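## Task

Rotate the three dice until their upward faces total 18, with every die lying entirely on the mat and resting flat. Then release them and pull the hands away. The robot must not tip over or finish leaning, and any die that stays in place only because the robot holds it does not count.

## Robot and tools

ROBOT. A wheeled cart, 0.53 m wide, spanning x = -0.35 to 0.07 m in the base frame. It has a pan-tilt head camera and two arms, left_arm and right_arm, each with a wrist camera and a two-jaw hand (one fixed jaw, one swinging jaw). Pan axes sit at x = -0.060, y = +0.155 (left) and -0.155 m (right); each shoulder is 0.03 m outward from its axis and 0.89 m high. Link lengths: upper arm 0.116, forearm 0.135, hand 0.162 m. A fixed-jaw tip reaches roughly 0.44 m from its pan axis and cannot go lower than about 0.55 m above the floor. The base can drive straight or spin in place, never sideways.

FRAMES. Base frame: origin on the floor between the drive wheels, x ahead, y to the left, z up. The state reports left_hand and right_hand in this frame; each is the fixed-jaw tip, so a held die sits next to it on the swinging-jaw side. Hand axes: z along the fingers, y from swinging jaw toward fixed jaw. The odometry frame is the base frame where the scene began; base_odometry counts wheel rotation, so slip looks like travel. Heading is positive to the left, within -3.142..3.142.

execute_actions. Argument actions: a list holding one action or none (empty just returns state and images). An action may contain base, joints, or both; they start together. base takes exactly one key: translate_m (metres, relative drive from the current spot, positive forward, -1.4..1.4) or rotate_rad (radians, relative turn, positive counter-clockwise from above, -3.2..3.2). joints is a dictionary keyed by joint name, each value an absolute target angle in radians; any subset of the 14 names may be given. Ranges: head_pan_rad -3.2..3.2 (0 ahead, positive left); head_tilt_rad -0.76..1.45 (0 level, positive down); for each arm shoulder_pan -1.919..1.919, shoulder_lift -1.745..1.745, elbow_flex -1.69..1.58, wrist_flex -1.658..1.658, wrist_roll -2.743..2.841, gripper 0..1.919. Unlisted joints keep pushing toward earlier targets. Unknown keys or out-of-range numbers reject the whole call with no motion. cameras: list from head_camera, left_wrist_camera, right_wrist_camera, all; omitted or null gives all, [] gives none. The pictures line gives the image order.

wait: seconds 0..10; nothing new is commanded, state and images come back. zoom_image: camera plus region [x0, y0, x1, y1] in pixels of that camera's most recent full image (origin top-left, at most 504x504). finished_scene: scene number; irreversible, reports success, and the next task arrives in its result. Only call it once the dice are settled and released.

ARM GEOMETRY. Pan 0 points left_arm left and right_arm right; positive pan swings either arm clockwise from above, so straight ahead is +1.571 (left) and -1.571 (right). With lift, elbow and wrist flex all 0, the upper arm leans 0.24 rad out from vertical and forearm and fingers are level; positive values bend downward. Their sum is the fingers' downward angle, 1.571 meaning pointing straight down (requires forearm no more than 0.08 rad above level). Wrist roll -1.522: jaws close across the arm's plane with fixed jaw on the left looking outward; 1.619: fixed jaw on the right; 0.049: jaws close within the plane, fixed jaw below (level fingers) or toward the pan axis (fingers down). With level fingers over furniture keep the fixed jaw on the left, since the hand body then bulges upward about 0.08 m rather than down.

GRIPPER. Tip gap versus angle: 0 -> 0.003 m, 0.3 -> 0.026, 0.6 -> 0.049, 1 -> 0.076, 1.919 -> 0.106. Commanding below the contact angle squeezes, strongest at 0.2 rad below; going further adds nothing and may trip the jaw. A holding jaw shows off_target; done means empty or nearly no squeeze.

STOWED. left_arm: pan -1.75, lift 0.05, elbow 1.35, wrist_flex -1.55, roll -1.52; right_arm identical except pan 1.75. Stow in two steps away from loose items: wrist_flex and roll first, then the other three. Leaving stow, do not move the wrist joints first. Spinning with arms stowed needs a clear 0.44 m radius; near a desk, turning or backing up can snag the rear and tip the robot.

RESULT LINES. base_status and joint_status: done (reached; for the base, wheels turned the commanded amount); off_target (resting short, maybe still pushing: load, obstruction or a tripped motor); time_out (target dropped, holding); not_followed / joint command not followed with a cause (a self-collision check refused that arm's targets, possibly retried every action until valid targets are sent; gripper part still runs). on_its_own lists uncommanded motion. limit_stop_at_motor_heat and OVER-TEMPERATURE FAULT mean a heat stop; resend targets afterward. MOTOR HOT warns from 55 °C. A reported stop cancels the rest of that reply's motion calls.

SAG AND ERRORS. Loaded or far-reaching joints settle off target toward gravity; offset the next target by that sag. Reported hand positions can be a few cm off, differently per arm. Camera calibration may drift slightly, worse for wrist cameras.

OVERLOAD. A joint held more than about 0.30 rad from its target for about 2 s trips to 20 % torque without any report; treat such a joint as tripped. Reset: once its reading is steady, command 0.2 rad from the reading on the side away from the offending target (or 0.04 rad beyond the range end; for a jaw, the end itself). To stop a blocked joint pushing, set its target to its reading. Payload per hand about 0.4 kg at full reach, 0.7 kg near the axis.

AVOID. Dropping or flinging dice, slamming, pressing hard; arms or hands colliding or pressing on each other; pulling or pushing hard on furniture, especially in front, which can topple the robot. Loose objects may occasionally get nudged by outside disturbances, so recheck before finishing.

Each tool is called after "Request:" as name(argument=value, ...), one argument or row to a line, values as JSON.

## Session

Request:
execute_actions(
  actions=[],
)

Scene clock: 0.00 s.
base_odometry: x=+0.000 y=+0.000 heading=+0.000 (m, m, rad; odometry frame)
base_status: not commanded
joint_positions: head_pan_rad=-0.028 head_tilt_rad=-0.013 left_arm_shoulder_pan_rad=-1.763 left_arm_shoulder_lift_rad=+0.062 left_arm_elbow_flex_rad=+1.378 left_arm_wrist_flex_rad=-1.568 left_arm_wrist_roll_rad=-1.489 left_arm_gripper_rad=+1.920 right_arm_shoulder_pan_rad=+1.741 right_arm_shoulder_lift_rad=+0.050 right_arm_elbow_flex_rad=+1.348 right_arm_wrist_flex_rad=-1.555 right_arm_wrist_roll_rad=-1.543 right_arm_gripper_rad=+1.920
joint_status: not commanded
left_hand: x=-0.3013 y=+0.1001 z=+0.8916 quat_wxyz=(-0.060, -0.656, -0.074, +0.749) (m; base frame)
right_hand: x=-0.3086 y=-0.1202 z=+0.8981 quat_wxyz=(-0.056, +0.646, -0.062, -0.758) (m; base frame)
pictures: head_camera, left_wrist_camera, right_wrist_camera
camera_calibration (this result's frames):
head_camera: T_world_to_cam=[[0.0228663, -0.999126, 0.0349889, -0.0427151], [0.0267005, -0.0343752, -0.999052, 1.19265], [0.999382, 0.0237789, 0.0258911, 0.00810022], [0, 0, 0, 1]] pos_world=[-0.0389628, -0.00187278, 1.1928]
left_wrist_camera: T_world_to_cam=[[-0.158323, 0.985335, 0.0636267, -0.209647], [0.400789, 0.123023, -0.907873, 0.940882], [-0.902387, -0.118237, -0.414389, 0.174979], [0, 0, 0, 1]] pos_world=[-0.252388, 0.111511, 0.94005]
right_wrist_camera: T_world_to_cam=[[0.215035, 0.976606, -0.000198363, 0.170862], [0.36081, -0.0796341, -0.929233, 0.958875], [-0.907511, 0.199746, -0.369494, 0.138437], [0, 0, 0, 1]] pos_world=[-0.25708, -0.118158, 0.942204]
Images, in order (width x height): head_camera 644x476, left_wrist_camera 644x476, right_wrist_camera 644x476.

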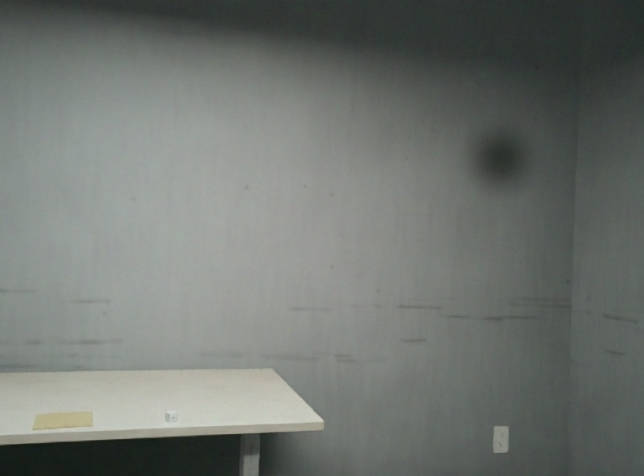

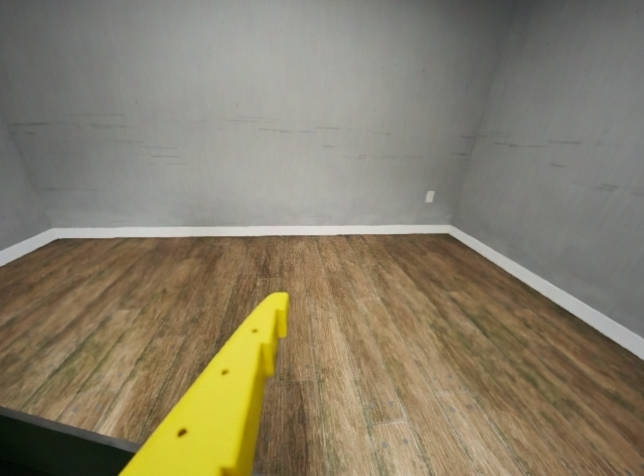

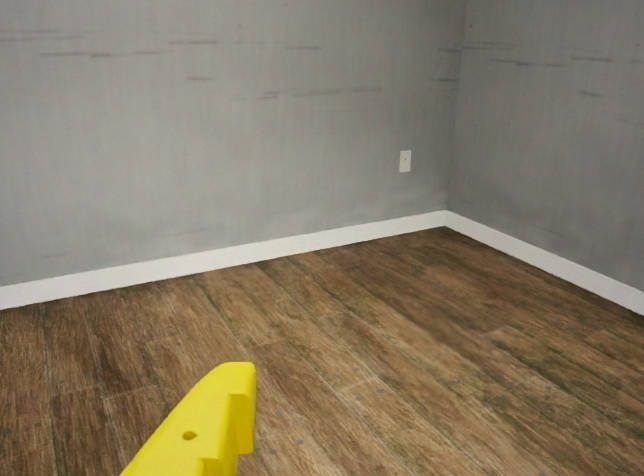

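Request:
execute_actions(
  actions=[
    {"base": {"rotate_rad": 0.6}, "joints": {"head_pan_rad": -0.15, "head_tilt_rad": 0.3, "left_arm_shoulder_pan_rad": 0.0, "left_arm_shoulder_lift_rad": -0.3, "left_arm_elbow_flex_rad": 0.9, "right_arm_shoulder_pan_rad": 0.0, "right_arm_shoulder_lift_rad": -0.3, "right_arm_elbow_flex_rad": 0.9}},
  ],
  cameras=["head_camera"],
)

Scene clock: 5.70 s.
base_odometry: x=-0.001 y=+0.000 heading=+0.599 (m, m, rad; odometry frame)
base_status: done
joint_positions: head_pan_rad=-0.140 head_tilt_rad=+0.293 left_arm_shoulder_pan_rad=-0.007 left_arm_shoulder_lift_rad=-0.270 left_arm_elbow_flex_rad=+0.933 left_arm_wrist_flex_rad=-1.568 left_arm_wrist_roll_rad=-1.489 left_arm_gripper_rad=+1.920 right_arm_shoulder_pan_rad=+0.007 right_arm_shoulder_lift_rad=-0.263 right_arm_elbow_flex_rad=+0.932 right_arm_wrist_flex_rad=-1.555 right_arm_wrist_roll_rad=-1.543 right_arm_gripper_rad=+1.920
joint_status: all done
left_hand: x=-0.0693 y=+0.3914 z=+1.0568 quat_wxyz=(+0.677, -0.236, +0.227, +0.659) (m; base frame)
right_hand: x=-0.0540 y=-0.3938 z=+1.0547 quat_wxyz=(+0.671, +0.241, +0.234, -0.661) (m; base frame)
pictures: head_camera
camera_calibration (this result's frames):
head_camera: T_world_to_cam=[[-0.0807092, -0.996575, 0.0180076, -0.0280377], [-0.276427, 0.00502166, -0.961022, 1.13463], [0.95764, -0.0825411, -0.275885, 0.353483], [0, 0, 0, 1]] pos_world=[-0.0271303, -0.00446254, 1.18843]
Images, in order (width x height): head_camera 644x476.

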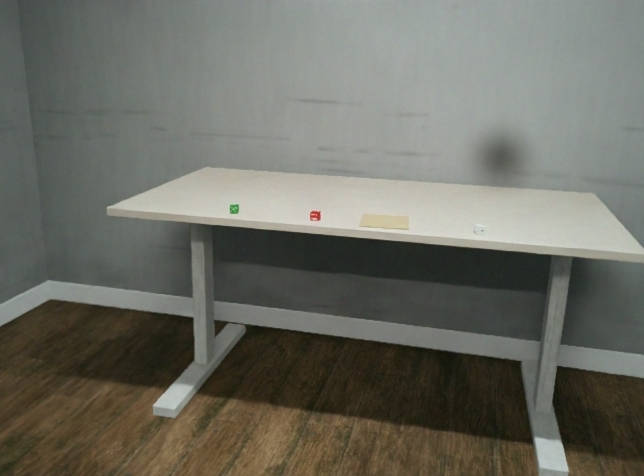

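Request:
execute_actions(
  actions=[
    {"base": {"translate_m": 1.12}, "joints": {"head_pan_rad": -0.33, "head_tilt_rad": 0.65, "left_arm_shoulder_pan_rad": 0.8, "left_arm_shoulder_lift_rad": -0.6, "left_arm_elbow_flex_rad": 0.6, "left_arm_wrist_flex_rad": 0.8, "right_arm_shoulder_pan_rad": -0.8, "right_arm_shoulder_lift_rad": -0.6, "right_arm_elbow_flex_rad": 0.6, "right_arm_wrist_flex_rad": 0.8, "left_arm_gripper_rad": 0.6, "right_arm_gripper_rad": 0.6}},
  ],
  cameras=["head_camera"],
)

Scene clock: 43.70 s.
base_odometry: x=+0.923 y=+0.632 heading=+0.598 (m, m, rad; odometry frame)
base_status: done
joint_positions: head_pan_rad=-0.320 head_tilt_rad=+0.644 left_arm_shoulder_pan_rad=+0.796 left_arm_shoulder_lift_rad=-0.572 left_arm_elbow_flex_rad=+0.637 left_arm_wrist_flex_rad=+0.797 left_arm_wrist_roll_rad=-1.489 left_arm_gripper_rad=+0.607 right_arm_shoulder_pan_rad=-0.794 right_arm_shoulder_lift_rad=-0.569 right_arm_elbow_flex_rad=+0.636 right_arm_wrist_flex_rad=+0.797 right_arm_wrist_roll_rad=-1.543 right_arm_gripper_rad=+0.608
joint_status: all done
left_hand: x=+0.1003 y=+0.3229 z=+0.8779 quat_wxyz=(+0.323, -0.369, +0.862, +0.126) (m; base frame)
right_hand: x=+0.1111 y=-0.3125 z=+0.8778 quat_wxyz=(+0.321, +0.365, +0.864, -0.128) (m; base frame)
pictures: head_camera
camera_calibration (this result's frames):
head_camera: T_world_to_cam=[[-0.255375, -0.966836, -0.00346461, -0.0115324], [-0.569177, 0.153234, -0.80781, 0.944523], [0.781551, -0.204322, -0.589433, 0.7061], [0, 0, 0, 1]] pos_world=[-0.017197, -0.0116111, 1.17915]
Images, in order (width x height): head_camera 644x476.

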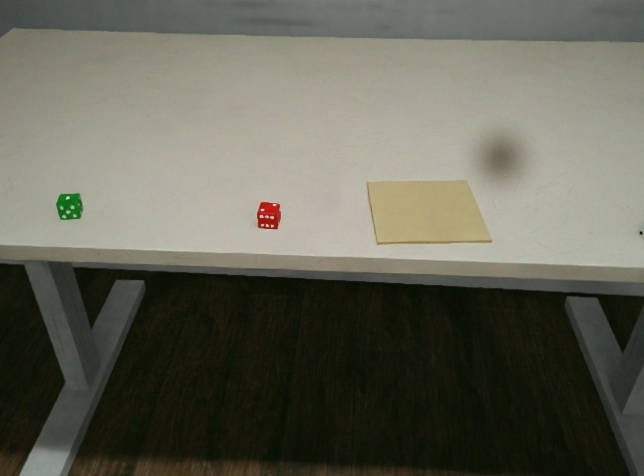

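Request:
zoom_image(
  camera="head_camera",
  region=[40, 180, 110, 235],
)

Request:
zoom_image(
  camera="head_camera",
  region=[235, 185, 305, 240],
)

Region (40, 180, 110, 235) of head_camera's 644x476 image, scaled by 7.200; it fills the top 396 rows of this view, and the rest is white.

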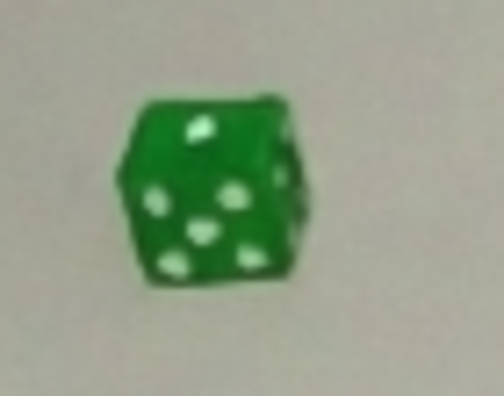

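Region (235, 185, 305, 240) of head_camera's 644x476 image, scaled by 7.200; it fills the top 396 rows of this view, and the rest is white.

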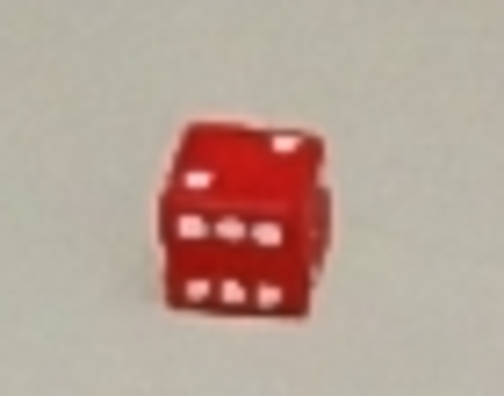

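Request:
execute_actions(
  actions=[
    {"base": {"rotate_rad": -0.318}, "joints": {"head_pan_rad": -0.35, "head_tilt_rad": 0.62}},
  ],
  cameras=["head_camera"],
)

Scene clock: 164.80 s.
base_odometry: x=+0.923 y=+0.632 heading=+0.282 (m, m, rad; odometry frame)
base_status: done
joint_positions: head_pan_rad=-0.340 head_tilt_rad=+0.634 left_arm_shoulder_pan_rad=+0.796 left_arm_shoulder_lift_rad=-0.572 left_arm_elbow_flex_rad=+0.637 left_arm_wrist_flex_rad=+0.797 left_arm_wrist_roll_rad=-1.489 left_arm_gripper_rad=+0.607 right_arm_shoulder_pan_rad=-0.795 right_arm_shoulder_lift_rad=-0.569 right_arm_elbow_flex_rad=+0.636 right_arm_wrist_flex_rad=+0.798 right_arm_wrist_roll_rad=-1.543 right_arm_gripper_rad=+0.608
joint_status: all done
left_hand: x=+0.1003 y=+0.3229 z=+0.8779 quat_wxyz=(+0.323, -0.369, +0.862, +0.126) (m; base frame)
right_hand: x=+0.1112 y=-0.3121 z=+0.8777 quat_wxyz=(+0.321, +0.364, +0.865, -0.127) (m; base frame)
pictures: head_camera
camera_calibration (this result's frames):
head_camera: T_world_to_cam=[[-0.274639, -0.961543, -0.00282999, -0.0131683], [-0.558144, 0.161814, -0.813813, 0.951951], [0.782974, -0.221926, -0.58112, 0.696599], [0, 0, 0, 1]] pos_world=[-0.0177096, -0.0121082, 1.17948]
Images, in order (width x height): head_camera 644x476.

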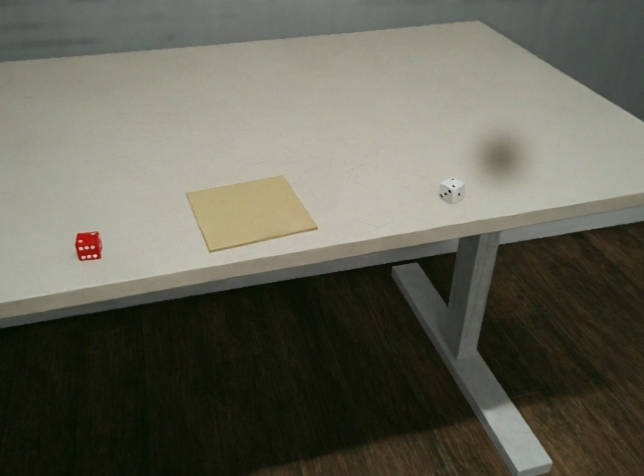

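Request:
zoom_image(
  camera="head_camera",
  region=[420, 165, 490, 220],
)

Region (420, 165, 490, 220) of head_camera's 644x476 image, scaled by 7.200; it fills the top 396 rows of this view, and the rest is white.

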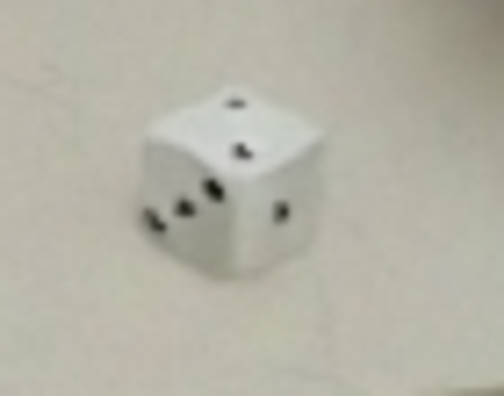

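Request:
execute_actions(
  actions=[
    {"base": {"translate_m": 0.49}, "joints": {"head_pan_rad": 0.0, "head_tilt_rad": 1.3}},
  ],
)

Scene clock: 195.67 s.
base_odometry: x=+1.394 y=+0.767 heading=+0.280 (m, m, rad; odometry frame)
base_status: done
joint_positions: head_pan_rad=-0.010 head_tilt_rad=+1.295 left_arm_shoulder_pan_rad=+0.796 left_arm_shoulder_lift_rad=-0.572 left_arm_elbow_flex_rad=+0.637 left_arm_wrist_flex_rad=+0.797 left_arm_wrist_roll_rad=-1.489 left_arm_gripper_rad=+0.607 right_arm_shoulder_pan_rad=-0.795 right_arm_shoulder_lift_rad=-0.569 right_arm_elbow_flex_rad=+0.636 right_arm_wrist_flex_rad=+0.798 right_arm_wrist_roll_rad=-1.543 right_arm_gripper_rad=+0.608
joint_status: all done
left_hand: x=+0.1003 y=+0.3229 z=+0.8779 quat_wxyz=(+0.323, -0.369, +0.862, +0.126) (m; base frame)
right_hand: x=+0.1112 y=-0.3121 z=+0.8777 quat_wxyz=(+0.321, +0.364, +0.865, -0.127) (m; base frame)
pictures: head_camera, left_wrist_camera, right_wrist_camera
camera_calibration (this result's frames):
head_camera: T_world_to_cam=[[0.0370684, -0.998505, -0.0401703, 0.0444607], [-0.957872, -0.0240465, -0.286187, 0.325867], [0.284794, 0.0490866, -0.957331, 1.1062], [0, 0, 0, 1]] pos_world=[-0.00454872, -0.00206955, 1.15405]
left_wrist_camera: T_world_to_cam=[[0.723227, -0.687782, 0.0624437, 0.0881764], [-0.674701, -0.722968, -0.148648, 0.454584], [0.147382, 0.0653753, -0.986917, 0.8961], [0, 0, 0, 1]] pos_world=[0.110868, 0.330713, 0.946443]
right_wrist_camera: T_world_to_cam=[[-0.717018, -0.695909, 0.0399498, -0.185599], [-0.691305, 0.702589, -0.168716, 0.466819], [0.0893427, -0.14859, -0.984855, 0.870661], [0, 0, 0, 1]] pos_world=[0.11185, -0.32777, 0.943649]
Images, in order (width x height): head_camera 644x476, left_wrist_camera 644x476, right_wrist_camera 644x476.

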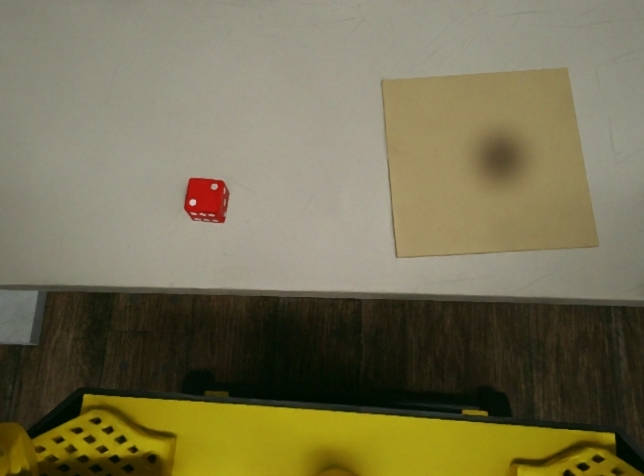

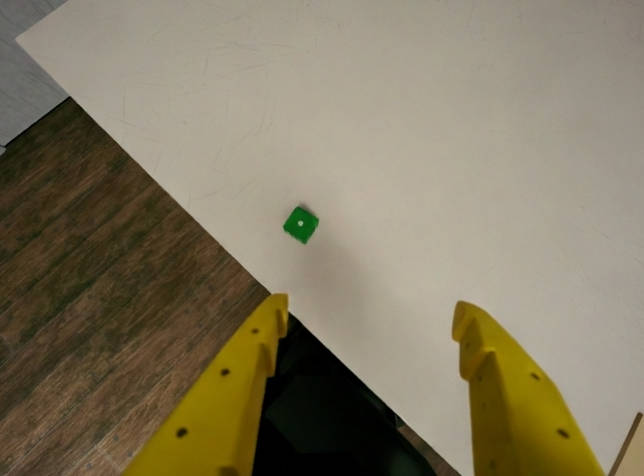

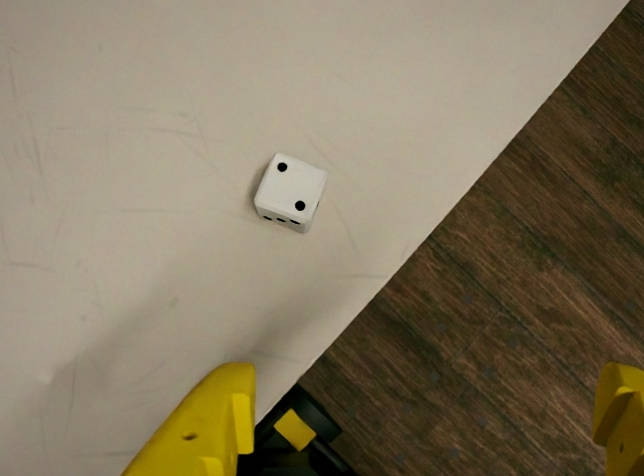

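Request:
execute_actions(
  actions=[],
)

Scene clock: 221.50 s.
base_odometry: x=+1.394 y=+0.767 heading=+0.280 (m, m, rad; odometry frame)
base_status: done
joint_positions: head_pan_rad=-0.010 head_tilt_rad=+1.295 left_arm_shoulder_pan_rad=+0.796 left_arm_shoulder_lift_rad=-0.572 left_arm_elbow_flex_rad=+0.637 left_arm_wrist_flex_rad=+0.797 left_arm_wrist_roll_rad=-1.489 left_arm_gripper_rad=+0.607 right_arm_shoulder_pan_rad=-0.795 right_arm_shoulder_lift_rad=-0.569 right_arm_elbow_flex_rad=+0.636 right_arm_wrist_flex_rad=+0.798 right_arm_wrist_roll_rad=-1.543 right_arm_gripper_rad=+0.608
joint_status: all done
left_hand: x=+0.1003 y=+0.3229 z=+0.8779 quat_wxyz=(+0.323, -0.369, +0.862, +0.126) (m; base frame)
right_hand: x=+0.1112 y=-0.3121 z=+0.8777 quat_wxyz=(+0.321, +0.364, +0.865, -0.127) (m; base frame)
pictures: head_camera, left_wrist_camera, right_wrist_camera
camera_calibration (this result's frames):
head_camera: T_world_to_cam=[[0.0370685, -0.998505, -0.0401703, 0.0444607], [-0.957872, -0.0240466, -0.286188, 0.325867], [0.284794, 0.0490866, -0.957331, 1.1062], [0, 0, 0, 1]] pos_world=[-0.00454873, -0.00206954, 1.15405]
left_wrist_camera: T_world_to_cam=[[0.723227, -0.687782, 0.0624437, 0.0881764], [-0.674701, -0.722968, -0.148648, 0.454584], [0.147382, 0.0653753, -0.986917, 0.8961], [0, 0, 0, 1]] pos_world=[0.110868, 0.330713, 0.946443]
right_wrist_camera: T_world_to_cam=[[-0.717018, -0.695909, 0.0399498, -0.185599], [-0.691305, 0.702589, -0.168716, 0.466819], [0.0893427, -0.14859, -0.984855, 0.870661], [0, 0, 0, 1]] pos_world=[0.11185, -0.32777, 0.943649]
Images, in order (width x height): head_camera 644x476, left_wrist_camera 644x476, right_wrist_camera 644x476.

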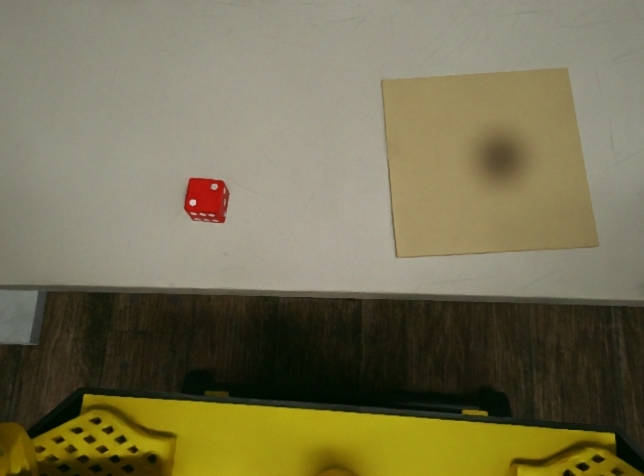

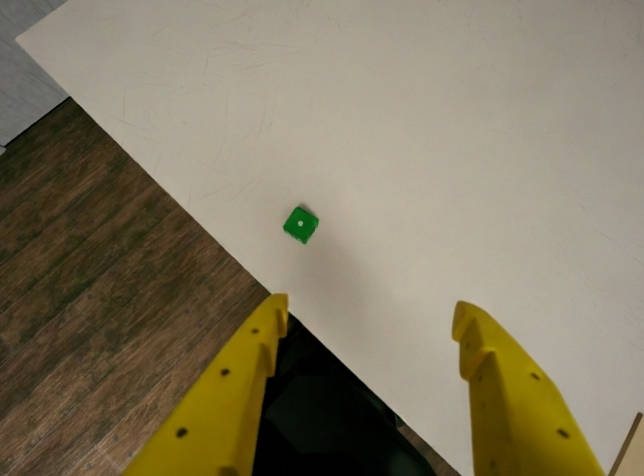

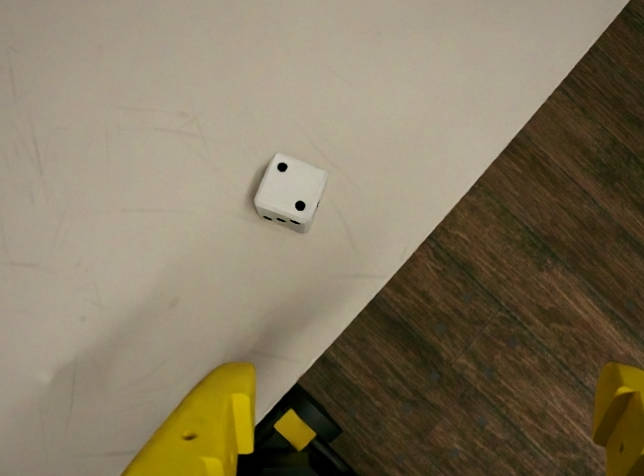

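Request:
zoom_image(
  camera="head_camera",
  region=[165, 160, 245, 240],
)

Request:
zoom_image(
  camera="right_wrist_camera",
  region=[230, 130, 350, 250],
)

Request:
zoom_image(
  camera="left_wrist_camera",
  region=[270, 195, 330, 255],
)

Region (165, 160, 245, 240) of head_camera's 644x476 image, scaled by 6.300.

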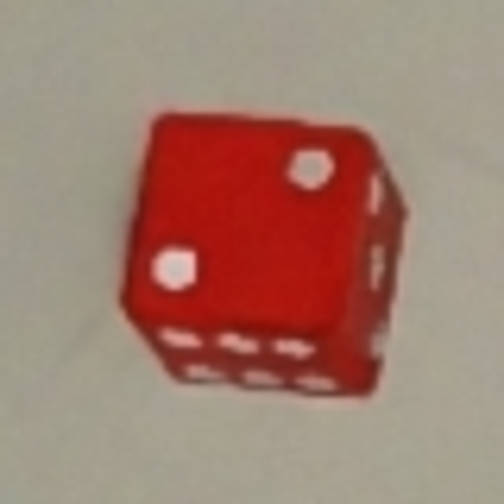

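Region (230, 130, 350, 250) of right_wrist_camera's 644x476 image, scaled by 4.200.

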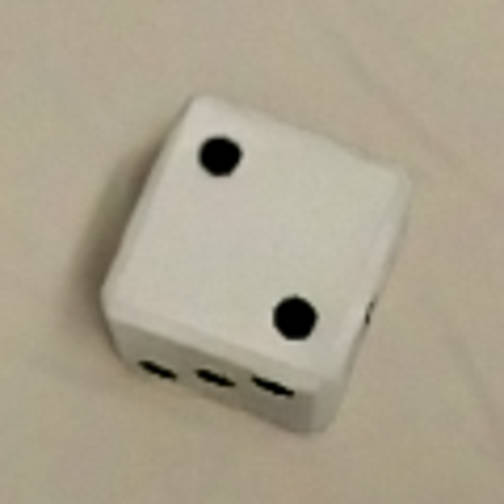

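Region (270, 195, 330, 255) of left_wrist_camera's 644x476 image, scaled by 8.400.

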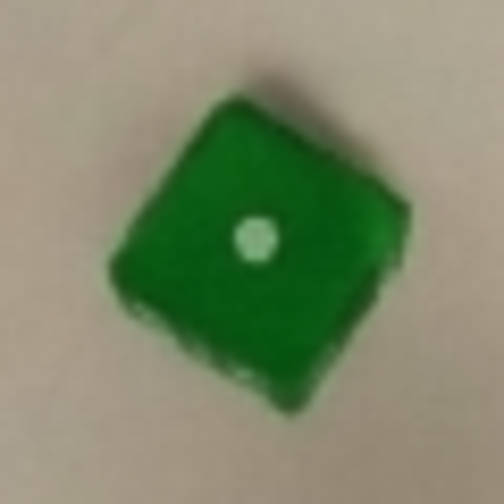

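Request:
execute_actions(
  actions=[
    {"base":{"translate_m":0.04},"joints":{"left_arm_shoulder_pan_rad":0.62,"left_arm_shoulder_lift_rad":0.85,"left_arm_elbow_flex_rad":-0.753,"left_arm_wrist_flex_rad":1.428,"left_arm_wrist_roll_rad":-2.194,"right_arm_shoulder_pan_rad":-0.687,"right_arm_shoulder_lift_rad":0.807,"right_arm_elbow_flex_rad":-0.674,"right_arm_wrist_flex_rad":1.393,"right_arm_wrist_roll_rad":-0.271}},
  ],
)

Scene clock: 343.23 s.
base_odometry: x=+1.433 y=+0.779 heading=+0.280 (m, m, rad; odometry frame)
base_status: done
joint_positions: head_pan_rad=-0.010 head_tilt_rad=+1.295 left_arm_shoulder_pan_rad=+0.627 left_arm_shoulder_lift_rad=+0.870 left_arm_elbow_flex_rad=-0.720 left_arm_wrist_flex_rad=+1.423 left_arm_wrist_roll_rad=-2.187 left_arm_gripper_rad=+0.607 right_arm_shoulder_pan_rad=-0.694 right_arm_shoulder_lift_rad=+0.824 right_arm_elbow_flex_rad=-0.640 right_arm_wrist_flex_rad=+1.386 right_arm_wrist_roll_rad=-0.282 right_arm_gripper_rad=+0.608
joint_status: all done
left_hand: x=+0.0951 y=+0.3797 z=+0.7697 quat_wxyz=(-0.001, -0.139, +0.990, -0.001) (m; base frame)
right_hand: x=+0.1068 y=-0.3521 z=+0.7698 quat_wxyz=(+0.000, -0.180, +0.984, +0.000) (m; base frame)
pictures: head_camera, left_wrist_camera, right_wrist_camera
camera_calibration (this result's frames):
head_camera: T_world_to_cam=[[0.0370731, -0.998505, -0.040171, 0.0444616], [-0.957875, -0.0240514, -0.286175, 0.325853], [0.284781, 0.0490882, -0.957335, 1.10621], [0, 0, 0, 1]] pos_world=[-0.00454867, -0.00206933, 1.15405]
left_wrist_camera: T_world_to_cam=[[0.308276, -0.950945, 0.0258685, 0.305335], [-0.810179, -0.248197, 0.531044, -0.214436], [-0.498573, -0.184666, -0.846949, 0.834973], [0, 0, 0, 1]] pos_world=[0.148436, 0.391326, 0.813156]
right_wrist_camera: T_world_to_cam=[[0.380798, -0.92346, 0.0470587, -0.415112], [-0.804177, -0.305632, 0.509792, -0.391622], [-0.45639, -0.231972, -0.859009, 0.690882], [0, 0, 0, 1]] pos_world=[0.158452, -0.342767, 0.812654]
Images, in order (width x height): head_camera 644x476, left_wrist_camera 644x476, right_wrist_camera 644x476.

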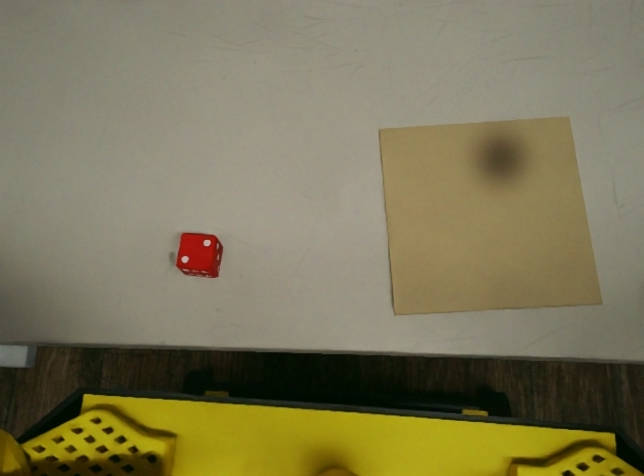

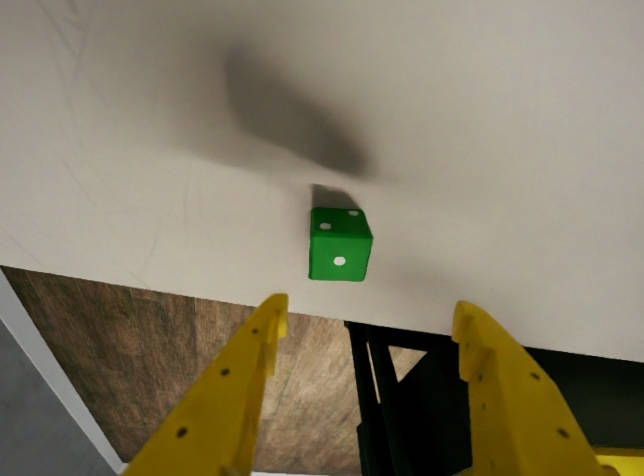

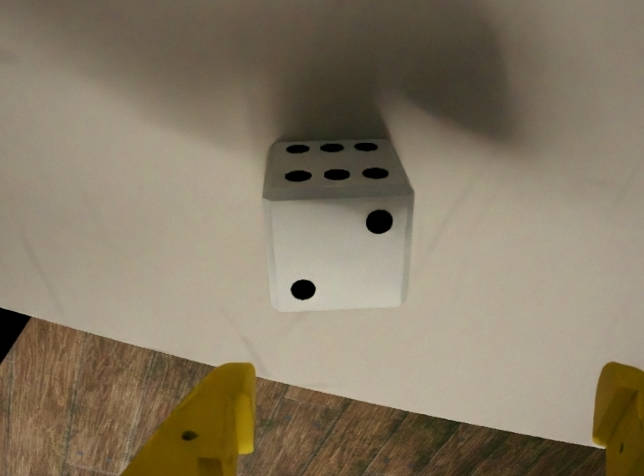

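Request:
execute_actions(
  actions=[
    {"joints":{"left_arm_shoulder_lift_rad":0.995,"left_arm_elbow_flex_rad":-0.658,"left_arm_wrist_flex_rad":1.208,"right_arm_shoulder_pan_rad":-0.719,"right_arm_shoulder_lift_rad":0.92,"right_arm_elbow_flex_rad":-0.516,"right_arm_wrist_flex_rad":1.142,"right_arm_wrist_roll_rad":-0.307}},
  ],
  cameras=["left_wrist_camera","right_wrist_camera"],
)

Scene clock: 376.23 s.
base_odometry: x=+1.433 y=+0.779 heading=+0.280 (m, m, rad; odometry frame)
base_status: not commanded
joint_positions: head_pan_rad=-0.010 head_tilt_rad=+1.295 left_arm_shoulder_pan_rad=+0.627 left_arm_shoulder_lift_rad=+1.017 left_arm_elbow_flex_rad=-0.656 left_arm_wrist_flex_rad=+1.213 left_arm_wrist_roll_rad=-2.187 left_arm_gripper_rad=+0.607 right_arm_shoulder_pan_rad=-0.711 right_arm_shoulder_lift_rad=+0.936 right_arm_elbow_flex_rad=-0.516 right_arm_wrist_flex_rad=+1.150 right_arm_wrist_roll_rad=-0.296 right_arm_gripper_rad=+0.608
joint_status: all done
left_hand: x=+0.0951 y=+0.3797 z=+0.7260 quat_wxyz=(-0.001, -0.139, +0.990, -0.001) (m; base frame)
right_hand: x=+0.1084 y=-0.3472 z=+0.7273 quat_wxyz=(+0.000, -0.182, +0.983, +0.000) (m; base frame)
pictures: left_wrist_camera, right_wrist_camera
camera_calibration (this result's frames):
left_wrist_camera: T_world_to_cam=[[0.3083, -0.950912, 0.0267726, 0.305793], [-0.809701, -0.247536, 0.532081, -0.192285], [-0.499335, -0.185718, -0.84627, 0.797947], [0, 0, 0, 1]] pos_world=[0.148473, 0.391378, 0.769404]
right_wrist_camera: T_world_to_cam=[[0.383629, -0.922288, 0.0470557, -0.409097], [-0.80324, -0.308101, 0.509784, -0.368117], [-0.45567, -0.233365, -0.859014, 0.655775], [0, 0, 0, 1]] pos_world=[0.160072, -0.337687, 0.77023]
Images, in order (width x height): left_wrist_camera 644x476, right_wrist_camera 644x476.

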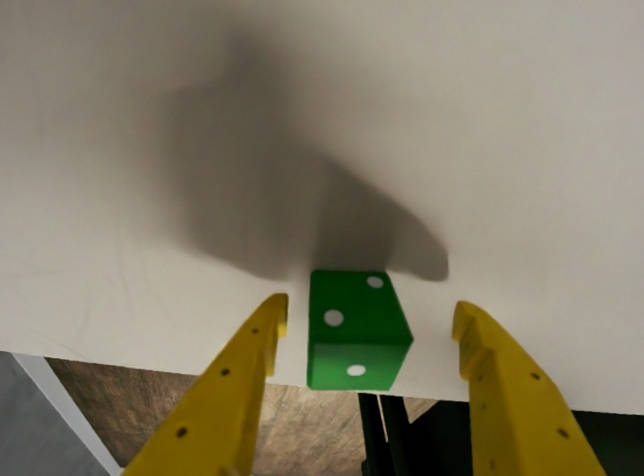

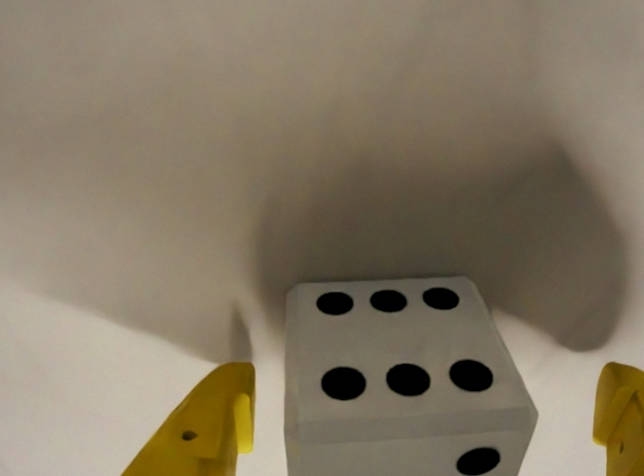

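Request:
execute_actions(
  actions=[
    {"joints":{"left_arm_gripper_rad":0.07,"right_arm_gripper_rad":0.07}},
  ],
  cameras=["left_wrist_camera","right_wrist_camera"],
)

Scene clock: 380.03 s.
base_odometry: x=+1.433 y=+0.779 heading=+0.280 (m, m, rad; odometry frame)
base_status: not commanded
joint_positions: head_pan_rad=-0.010 head_tilt_rad=+1.295 left_arm_shoulder_pan_rad=+0.625 left_arm_shoulder_lift_rad=+1.017 left_arm_elbow_flex_rad=-0.656 left_arm_wrist_flex_rad=+1.213 left_arm_wrist_roll_rad=-2.187 left_arm_gripper_rad=+0.295 right_arm_shoulder_pan_rad=-0.712 right_arm_shoulder_lift_rad=+0.936 right_arm_elbow_flex_rad=-0.516 right_arm_wrist_flex_rad=+1.150 right_arm_wrist_roll_rad=-0.296 right_arm_gripper_rad=+0.297
joint_status: left_arm_gripper_rad off_target (ended at +0.295, target +0.070); right_arm_gripper_rad off_target (ended at +0.297, target +0.070)
left_hand: x=+0.0948 y=+0.3800 z=+0.7260 quat_wxyz=(-0.001, -0.140, +0.990, -0.001) (m; base frame)
right_hand: x=+0.1087 y=-0.3469 z=+0.7273 quat_wxyz=(+0.000, -0.183, +0.983, +0.000) (m; base frame)
pictures: left_wrist_camera, right_wrist_camera
camera_calibration (this result's frames):
left_wrist_camera: T_world_to_cam=[[0.309758, -0.950438, 0.0267726, 0.305807], [-0.809321, -0.248778, 0.532081, -0.19207], [-0.499049, -0.186484, -0.84627, 0.798083], [0, 0, 0, 1]] pos_world=[0.14811, 0.391697, 0.769404]
right_wrist_camera: T_world_to_cam=[[0.385044, -0.921698, 0.0470557, -0.408921], [-0.802766, -0.309333, 0.509784, -0.368279], [-0.455311, -0.234064, -0.859014, 0.655688], [0, 0, 0, 1]] pos_world=[0.160352, -0.337349, 0.77023]
Images, in order (width x height): left_wrist_camera 644x476, right_wrist_camera 644x476.

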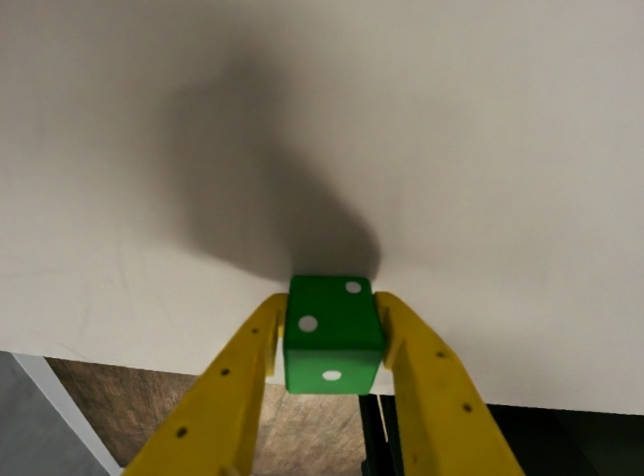

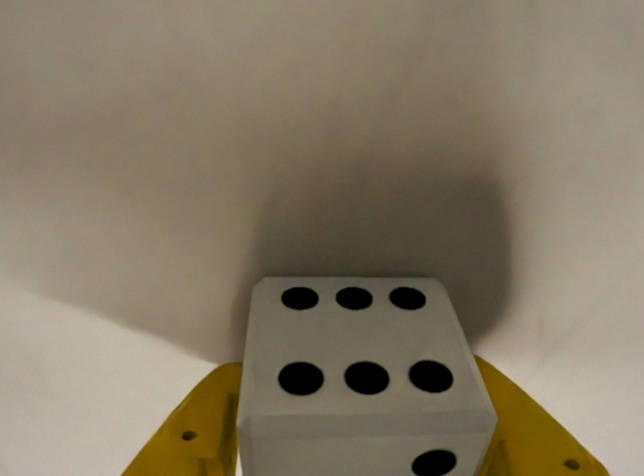

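Request:
execute_actions(
  actions=[
    {"base":{"translate_m":-0.09},"joints":{"left_arm_gripper_rad":0.1,"right_arm_gripper_rad":0.1,"left_arm_shoulder_pan_rad":1.85,"left_arm_shoulder_lift_rad":0.55,"left_arm_wrist_flex_rad":-0.3,"left_arm_wrist_roll_rad":-1.515,"right_arm_shoulder_pan_rad":-1.653,"right_arm_shoulder_lift_rad":0.55,"right_arm_wrist_flex_rad":-0.4,"right_arm_wrist_roll_rad":-1.529,"head_tilt_rad":1.05}},
  ],
)

Scene clock: 461.83 s.
base_odometry: x=+1.346 y=+0.754 heading=+0.280 (m, m, rad; odometry frame)
base_status: done
joint_positions: head_pan_rad=-0.010 head_tilt_rad=+1.065 left_arm_shoulder_pan_rad=+1.846 left_arm_shoulder_lift_rad=+0.615 left_arm_elbow_flex_rad=-0.653 left_arm_wrist_flex_rad=-0.286 left_arm_wrist_roll_rad=-1.523 left_arm_gripper_rad=+0.295 right_arm_shoulder_pan_rad=-1.646 right_arm_shoulder_lift_rad=+0.622 right_arm_elbow_flex_rad=-0.511 right_arm_wrist_flex_rad=-0.383 right_arm_wrist_roll_rad=-1.519 right_arm_gripper_rad=+0.297
joint_status: left_arm_gripper_rad off_target (ended at +0.295, target +0.100); right_arm_gripper_rad off_target (ended at +0.297, target +0.100); the others done
left_hand: x=+0.3320 y=+0.0522 z=+1.0308 quat_wxyz=(+0.804, +0.080, +0.579, -0.111) (m; base frame)
right_hand: x=+0.3463 y=-0.1165 z=+1.0024 quat_wxyz=(+0.796, -0.024, +0.604, +0.029) (m; base frame)
pictures: head_camera, left_wrist_camera, right_wrist_camera
camera_calibration (this result's frames):
head_camera: T_world_to_cam=[[0.0450013, -0.998584, -0.0283796, 0.0312624], [-0.867328, -0.0249584, -0.497112, 0.572896], [0.495699, 0.0469851, -0.867222, 1.0124], [0, 0, 0, 1]] pos_world=[-0.00636417, -0.00205106, 1.16366]
left_wrist_camera: T_world_to_cam=[[-0.304483, -0.952213, 0.0240897, 0.119437], [-0.228397, 0.0484335, -0.972363, 1.09854], [0.92473, -0.30157, -0.23223, 0.0136813], [0, 0, 0, 1]] pos_world=[0.274618, 0.064649, 1.06848]
right_wrist_camera: T_world_to_cam=[[0.022429, -0.999586, 0.0180268, -0.155332], [-0.258906, -0.0232237, -0.965623, 1.07744], [0.965642, 0.0169907, -0.25932, -0.00989649], [0, 0, 0, 1]] pos_world=[0.291996, -0.130077, 1.04063]
Images, in order (width x height): head_camera 644x476, left_wrist_camera 644x476, right_wrist_camera 644x476.

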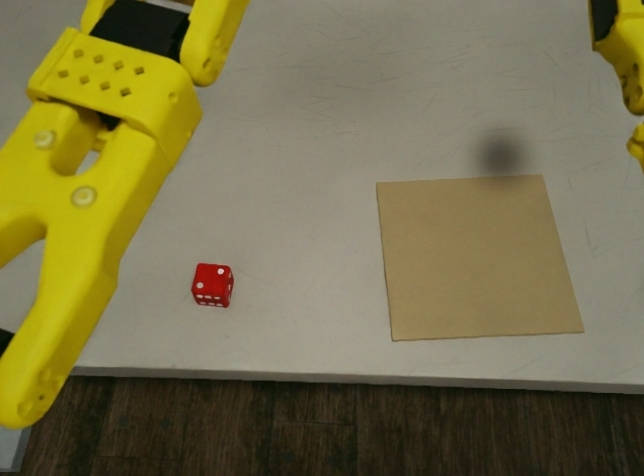

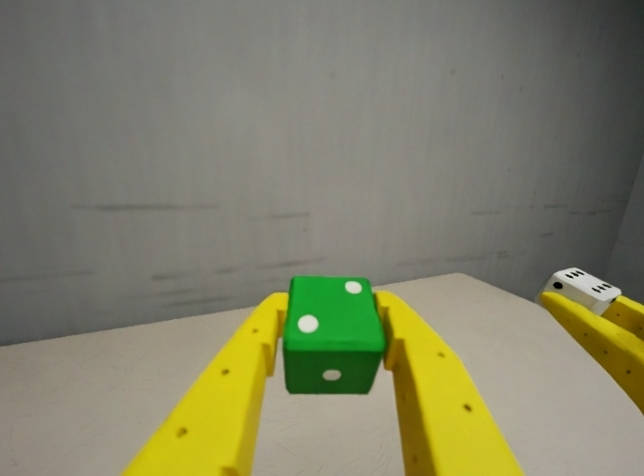

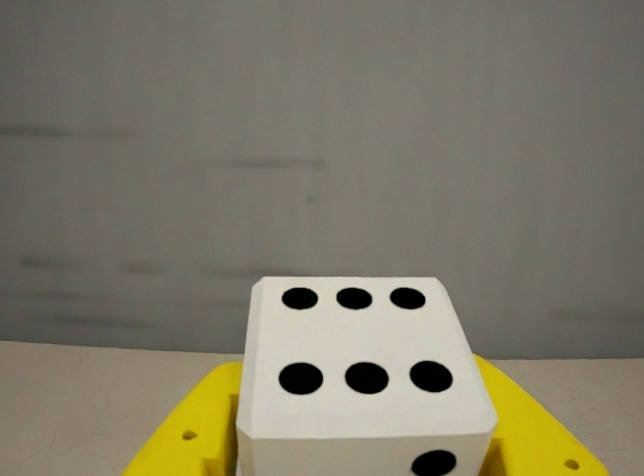

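Request:
execute_actions(
  actions=[
    {"joints":{"left_arm_shoulder_pan_rad":1.907,"left_arm_shoulder_lift_rad":0.8,"left_arm_elbow_flex_rad":0.0,"left_arm_wrist_flex_rad":-0.8,"right_arm_shoulder_pan_rad":-1.686,"right_arm_shoulder_lift_rad":1.128,"right_arm_elbow_flex_rad":0.161,"right_arm_wrist_flex_rad":-1.027}},
  ],
)

Scene clock: 480.30 s.
base_odometry: x=+1.346 y=+0.754 heading=+0.280 (m, m, rad; odometry frame)
base_status: not commanded
joint_positions: head_pan_rad=-0.010 head_tilt_rad=+1.065 left_arm_shoulder_pan_rad=+1.902 left_arm_shoulder_lift_rad=+0.829 left_arm_elbow_flex_rad=+0.002 left_arm_wrist_flex_rad=-0.784 left_arm_wrist_roll_rad=-1.523 left_arm_gripper_rad=+0.295 right_arm_shoulder_pan_rad=-1.679 right_arm_shoulder_lift_rad=+1.145 right_arm_elbow_flex_rad=+0.161 right_arm_wrist_flex_rad=-1.010 right_arm_wrist_roll_rad=-1.519 right_arm_gripper_rad=+0.297
joint_status: all done
left_hand: x=+0.3089 y=+0.0365 z=+0.8456 quat_wxyz=(+0.681, +0.119, +0.714, -0.113) (m; base frame)
right_hand: x=+0.2756 y=-0.1109 z=+0.7392 quat_wxyz=(+0.595, -0.045, +0.802, +0.031) (m; base frame)
pictures: head_camera, left_wrist_camera, right_wrist_camera
camera_calibration (this result's frames):
head_camera: T_world_to_cam=[[0.0450014, -0.998584, -0.0283796, 0.0312624], [-0.867328, -0.0249585, -0.497112, 0.572897], [0.495699, 0.0469852, -0.867222, 1.0124], [0, 0, 0, 1]] pos_world=[-0.00636417, -0.00205105, 1.16366]
left_wrist_camera: T_world_to_cam=[[-0.346173, -0.937527, 0.034737, 0.105252], [-0.542789, 0.169945, -0.822495, 0.880001], [0.765208, -0.303581, -0.56771, 0.320294], [0, 0, 0, 1]] pos_world=[0.268999, 0.0463594, 0.901975]
right_wrist_camera: T_world_to_cam=[[0.0725352, -0.996404, 0.0437849, -0.175936], [-0.733598, -0.0830428, -0.674491, 0.714097], [0.675702, 0.0168039, -0.736983, 0.42306], [0, 0, 0, 1]] pos_world=[0.250759, -0.123111, 0.801143]
Images, in order (width x height): head_camera 644x476, left_wrist_camera 644x476, right_wrist_camera 644x476.

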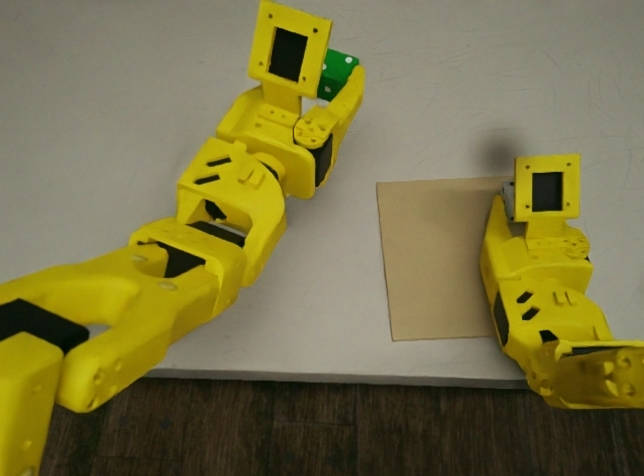

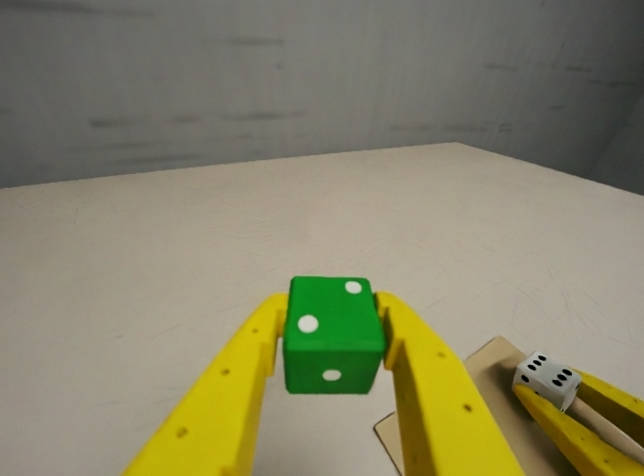

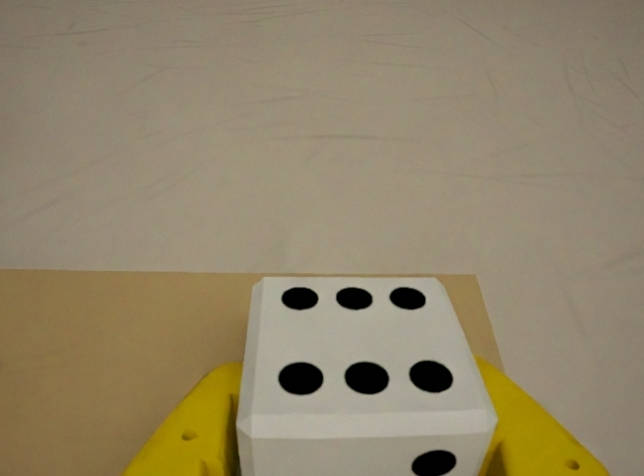

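Request:
zoom_image(
  camera="left_wrist_camera",
  region=[460, 320, 644, 476],
)

Region (460, 320, 644, 476) of left_wrist_camera's 644x476 image, scaled by 2.739; it fills the top 427 rows of this view, and the rest is white.

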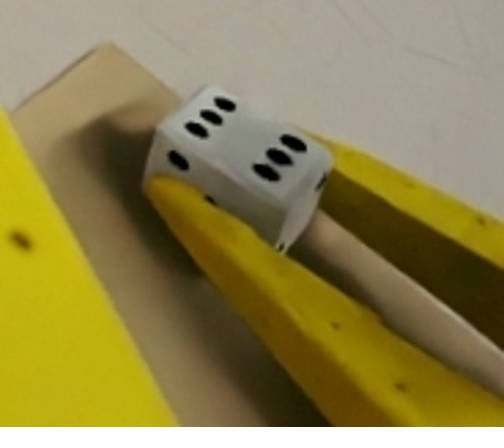

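Request:
execute_actions(
  actions=[
    {"joints":{"right_arm_shoulder_lift_rad":1.14,"right_arm_gripper_rad":0.6,"left_arm_elbow_flex_rad":0.267,"left_arm_wrist_flex_rad":-1.0}},
  ],
)

Scene clock: 497.47 s.
base_odometry: x=+1.346 y=+0.754 heading=+0.280 (m, m, rad; odometry frame)
base_status: not commanded
joint_positions: head_pan_rad=-0.010 head_tilt_rad=+1.065 left_arm_shoulder_pan_rad=+1.902 left_arm_shoulder_lift_rad=+0.829 left_arm_elbow_flex_rad=+0.268 left_arm_wrist_flex_rad=-0.985 left_arm_wrist_roll_rad=-1.523 left_arm_gripper_rad=+0.295 right_arm_shoulder_pan_rad=-1.679 right_arm_shoulder_lift_rad=+1.152 right_arm_elbow_flex_rad=+0.161 right_arm_wrist_flex_rad=-1.010 right_arm_wrist_roll_rad=-1.519 right_arm_gripper_rad=+0.592
joint_status: all done
left_hand: x=+0.2812 y=+0.0460 z=+0.8138 quat_wxyz=(+0.658, +0.123, +0.735, -0.110) (m; base frame)
right_hand: x=+0.2744 y=-0.1110 z=+0.7369 quat_wxyz=(+0.591, -0.045, +0.804, +0.031) (m; base frame)
pictures: head_camera, left_wrist_camera, right_wrist_camera
camera_calibration (this result's frames):
head_camera: T_world_to_cam=[[0.0450015, -0.998584, -0.0283796, 0.0312624], [-0.867327, -0.0249586, -0.497112, 0.572897], [0.4957, 0.0469852, -0.867222, 1.0124], [0, 0, 0, 1]] pos_world=[-0.00636417, -0.00205105, 1.16366]
left_wrist_camera: T_world_to_cam=[[-0.344013, -0.938269, 0.0361439, 0.103964], [-0.591758, 0.186758, -0.784184, 0.818965], [0.729025, -0.291158, -0.619475, 0.378106], [0, 0, 0, 1]] pos_world=[0.244746, 0.0546864, 0.872689]
right_wrist_camera: T_world_to_cam=[[0.0728701, -0.996368, 0.0440531, -0.17616], [-0.738719, -0.0835973, -0.668809, 0.70878], [0.670063, 0.0161933, -0.742128, 0.427399], [0, 0, 0, 1]] pos_world=[0.250043, -0.123189, 0.798983]
Images, in order (width x height): head_camera 644x476, left_wrist_camera 644x476, right_wrist_camera 644x476.

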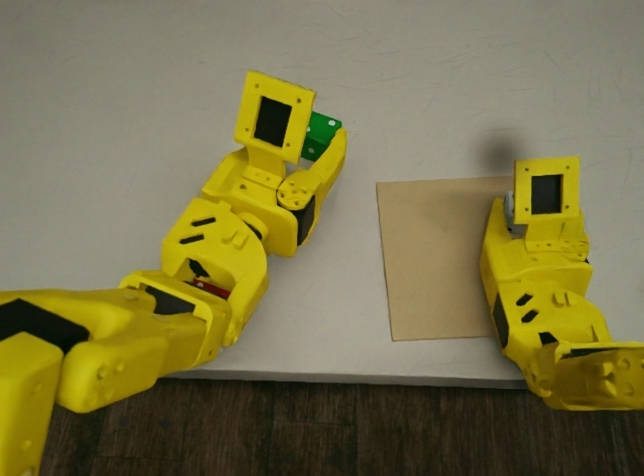

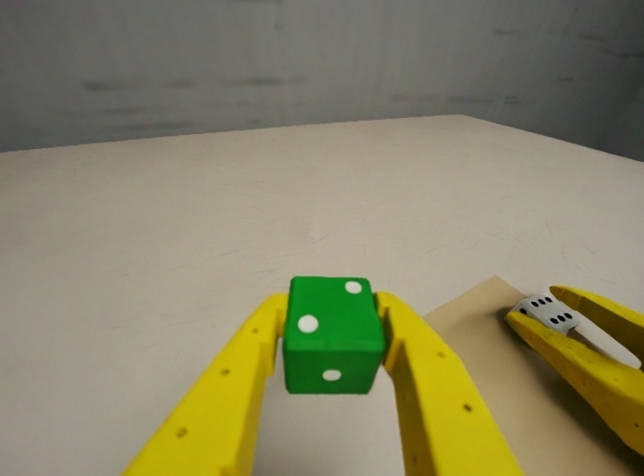

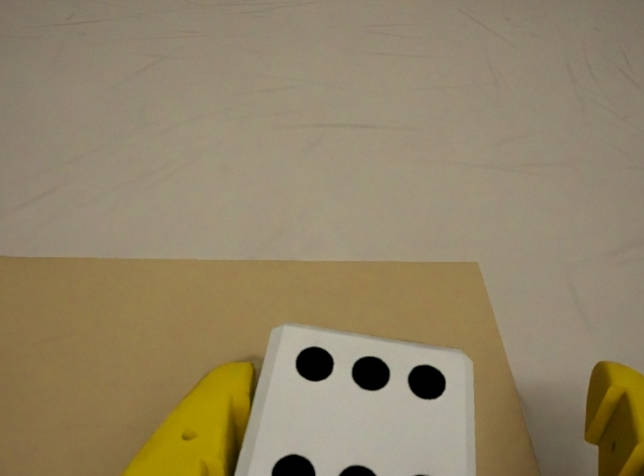

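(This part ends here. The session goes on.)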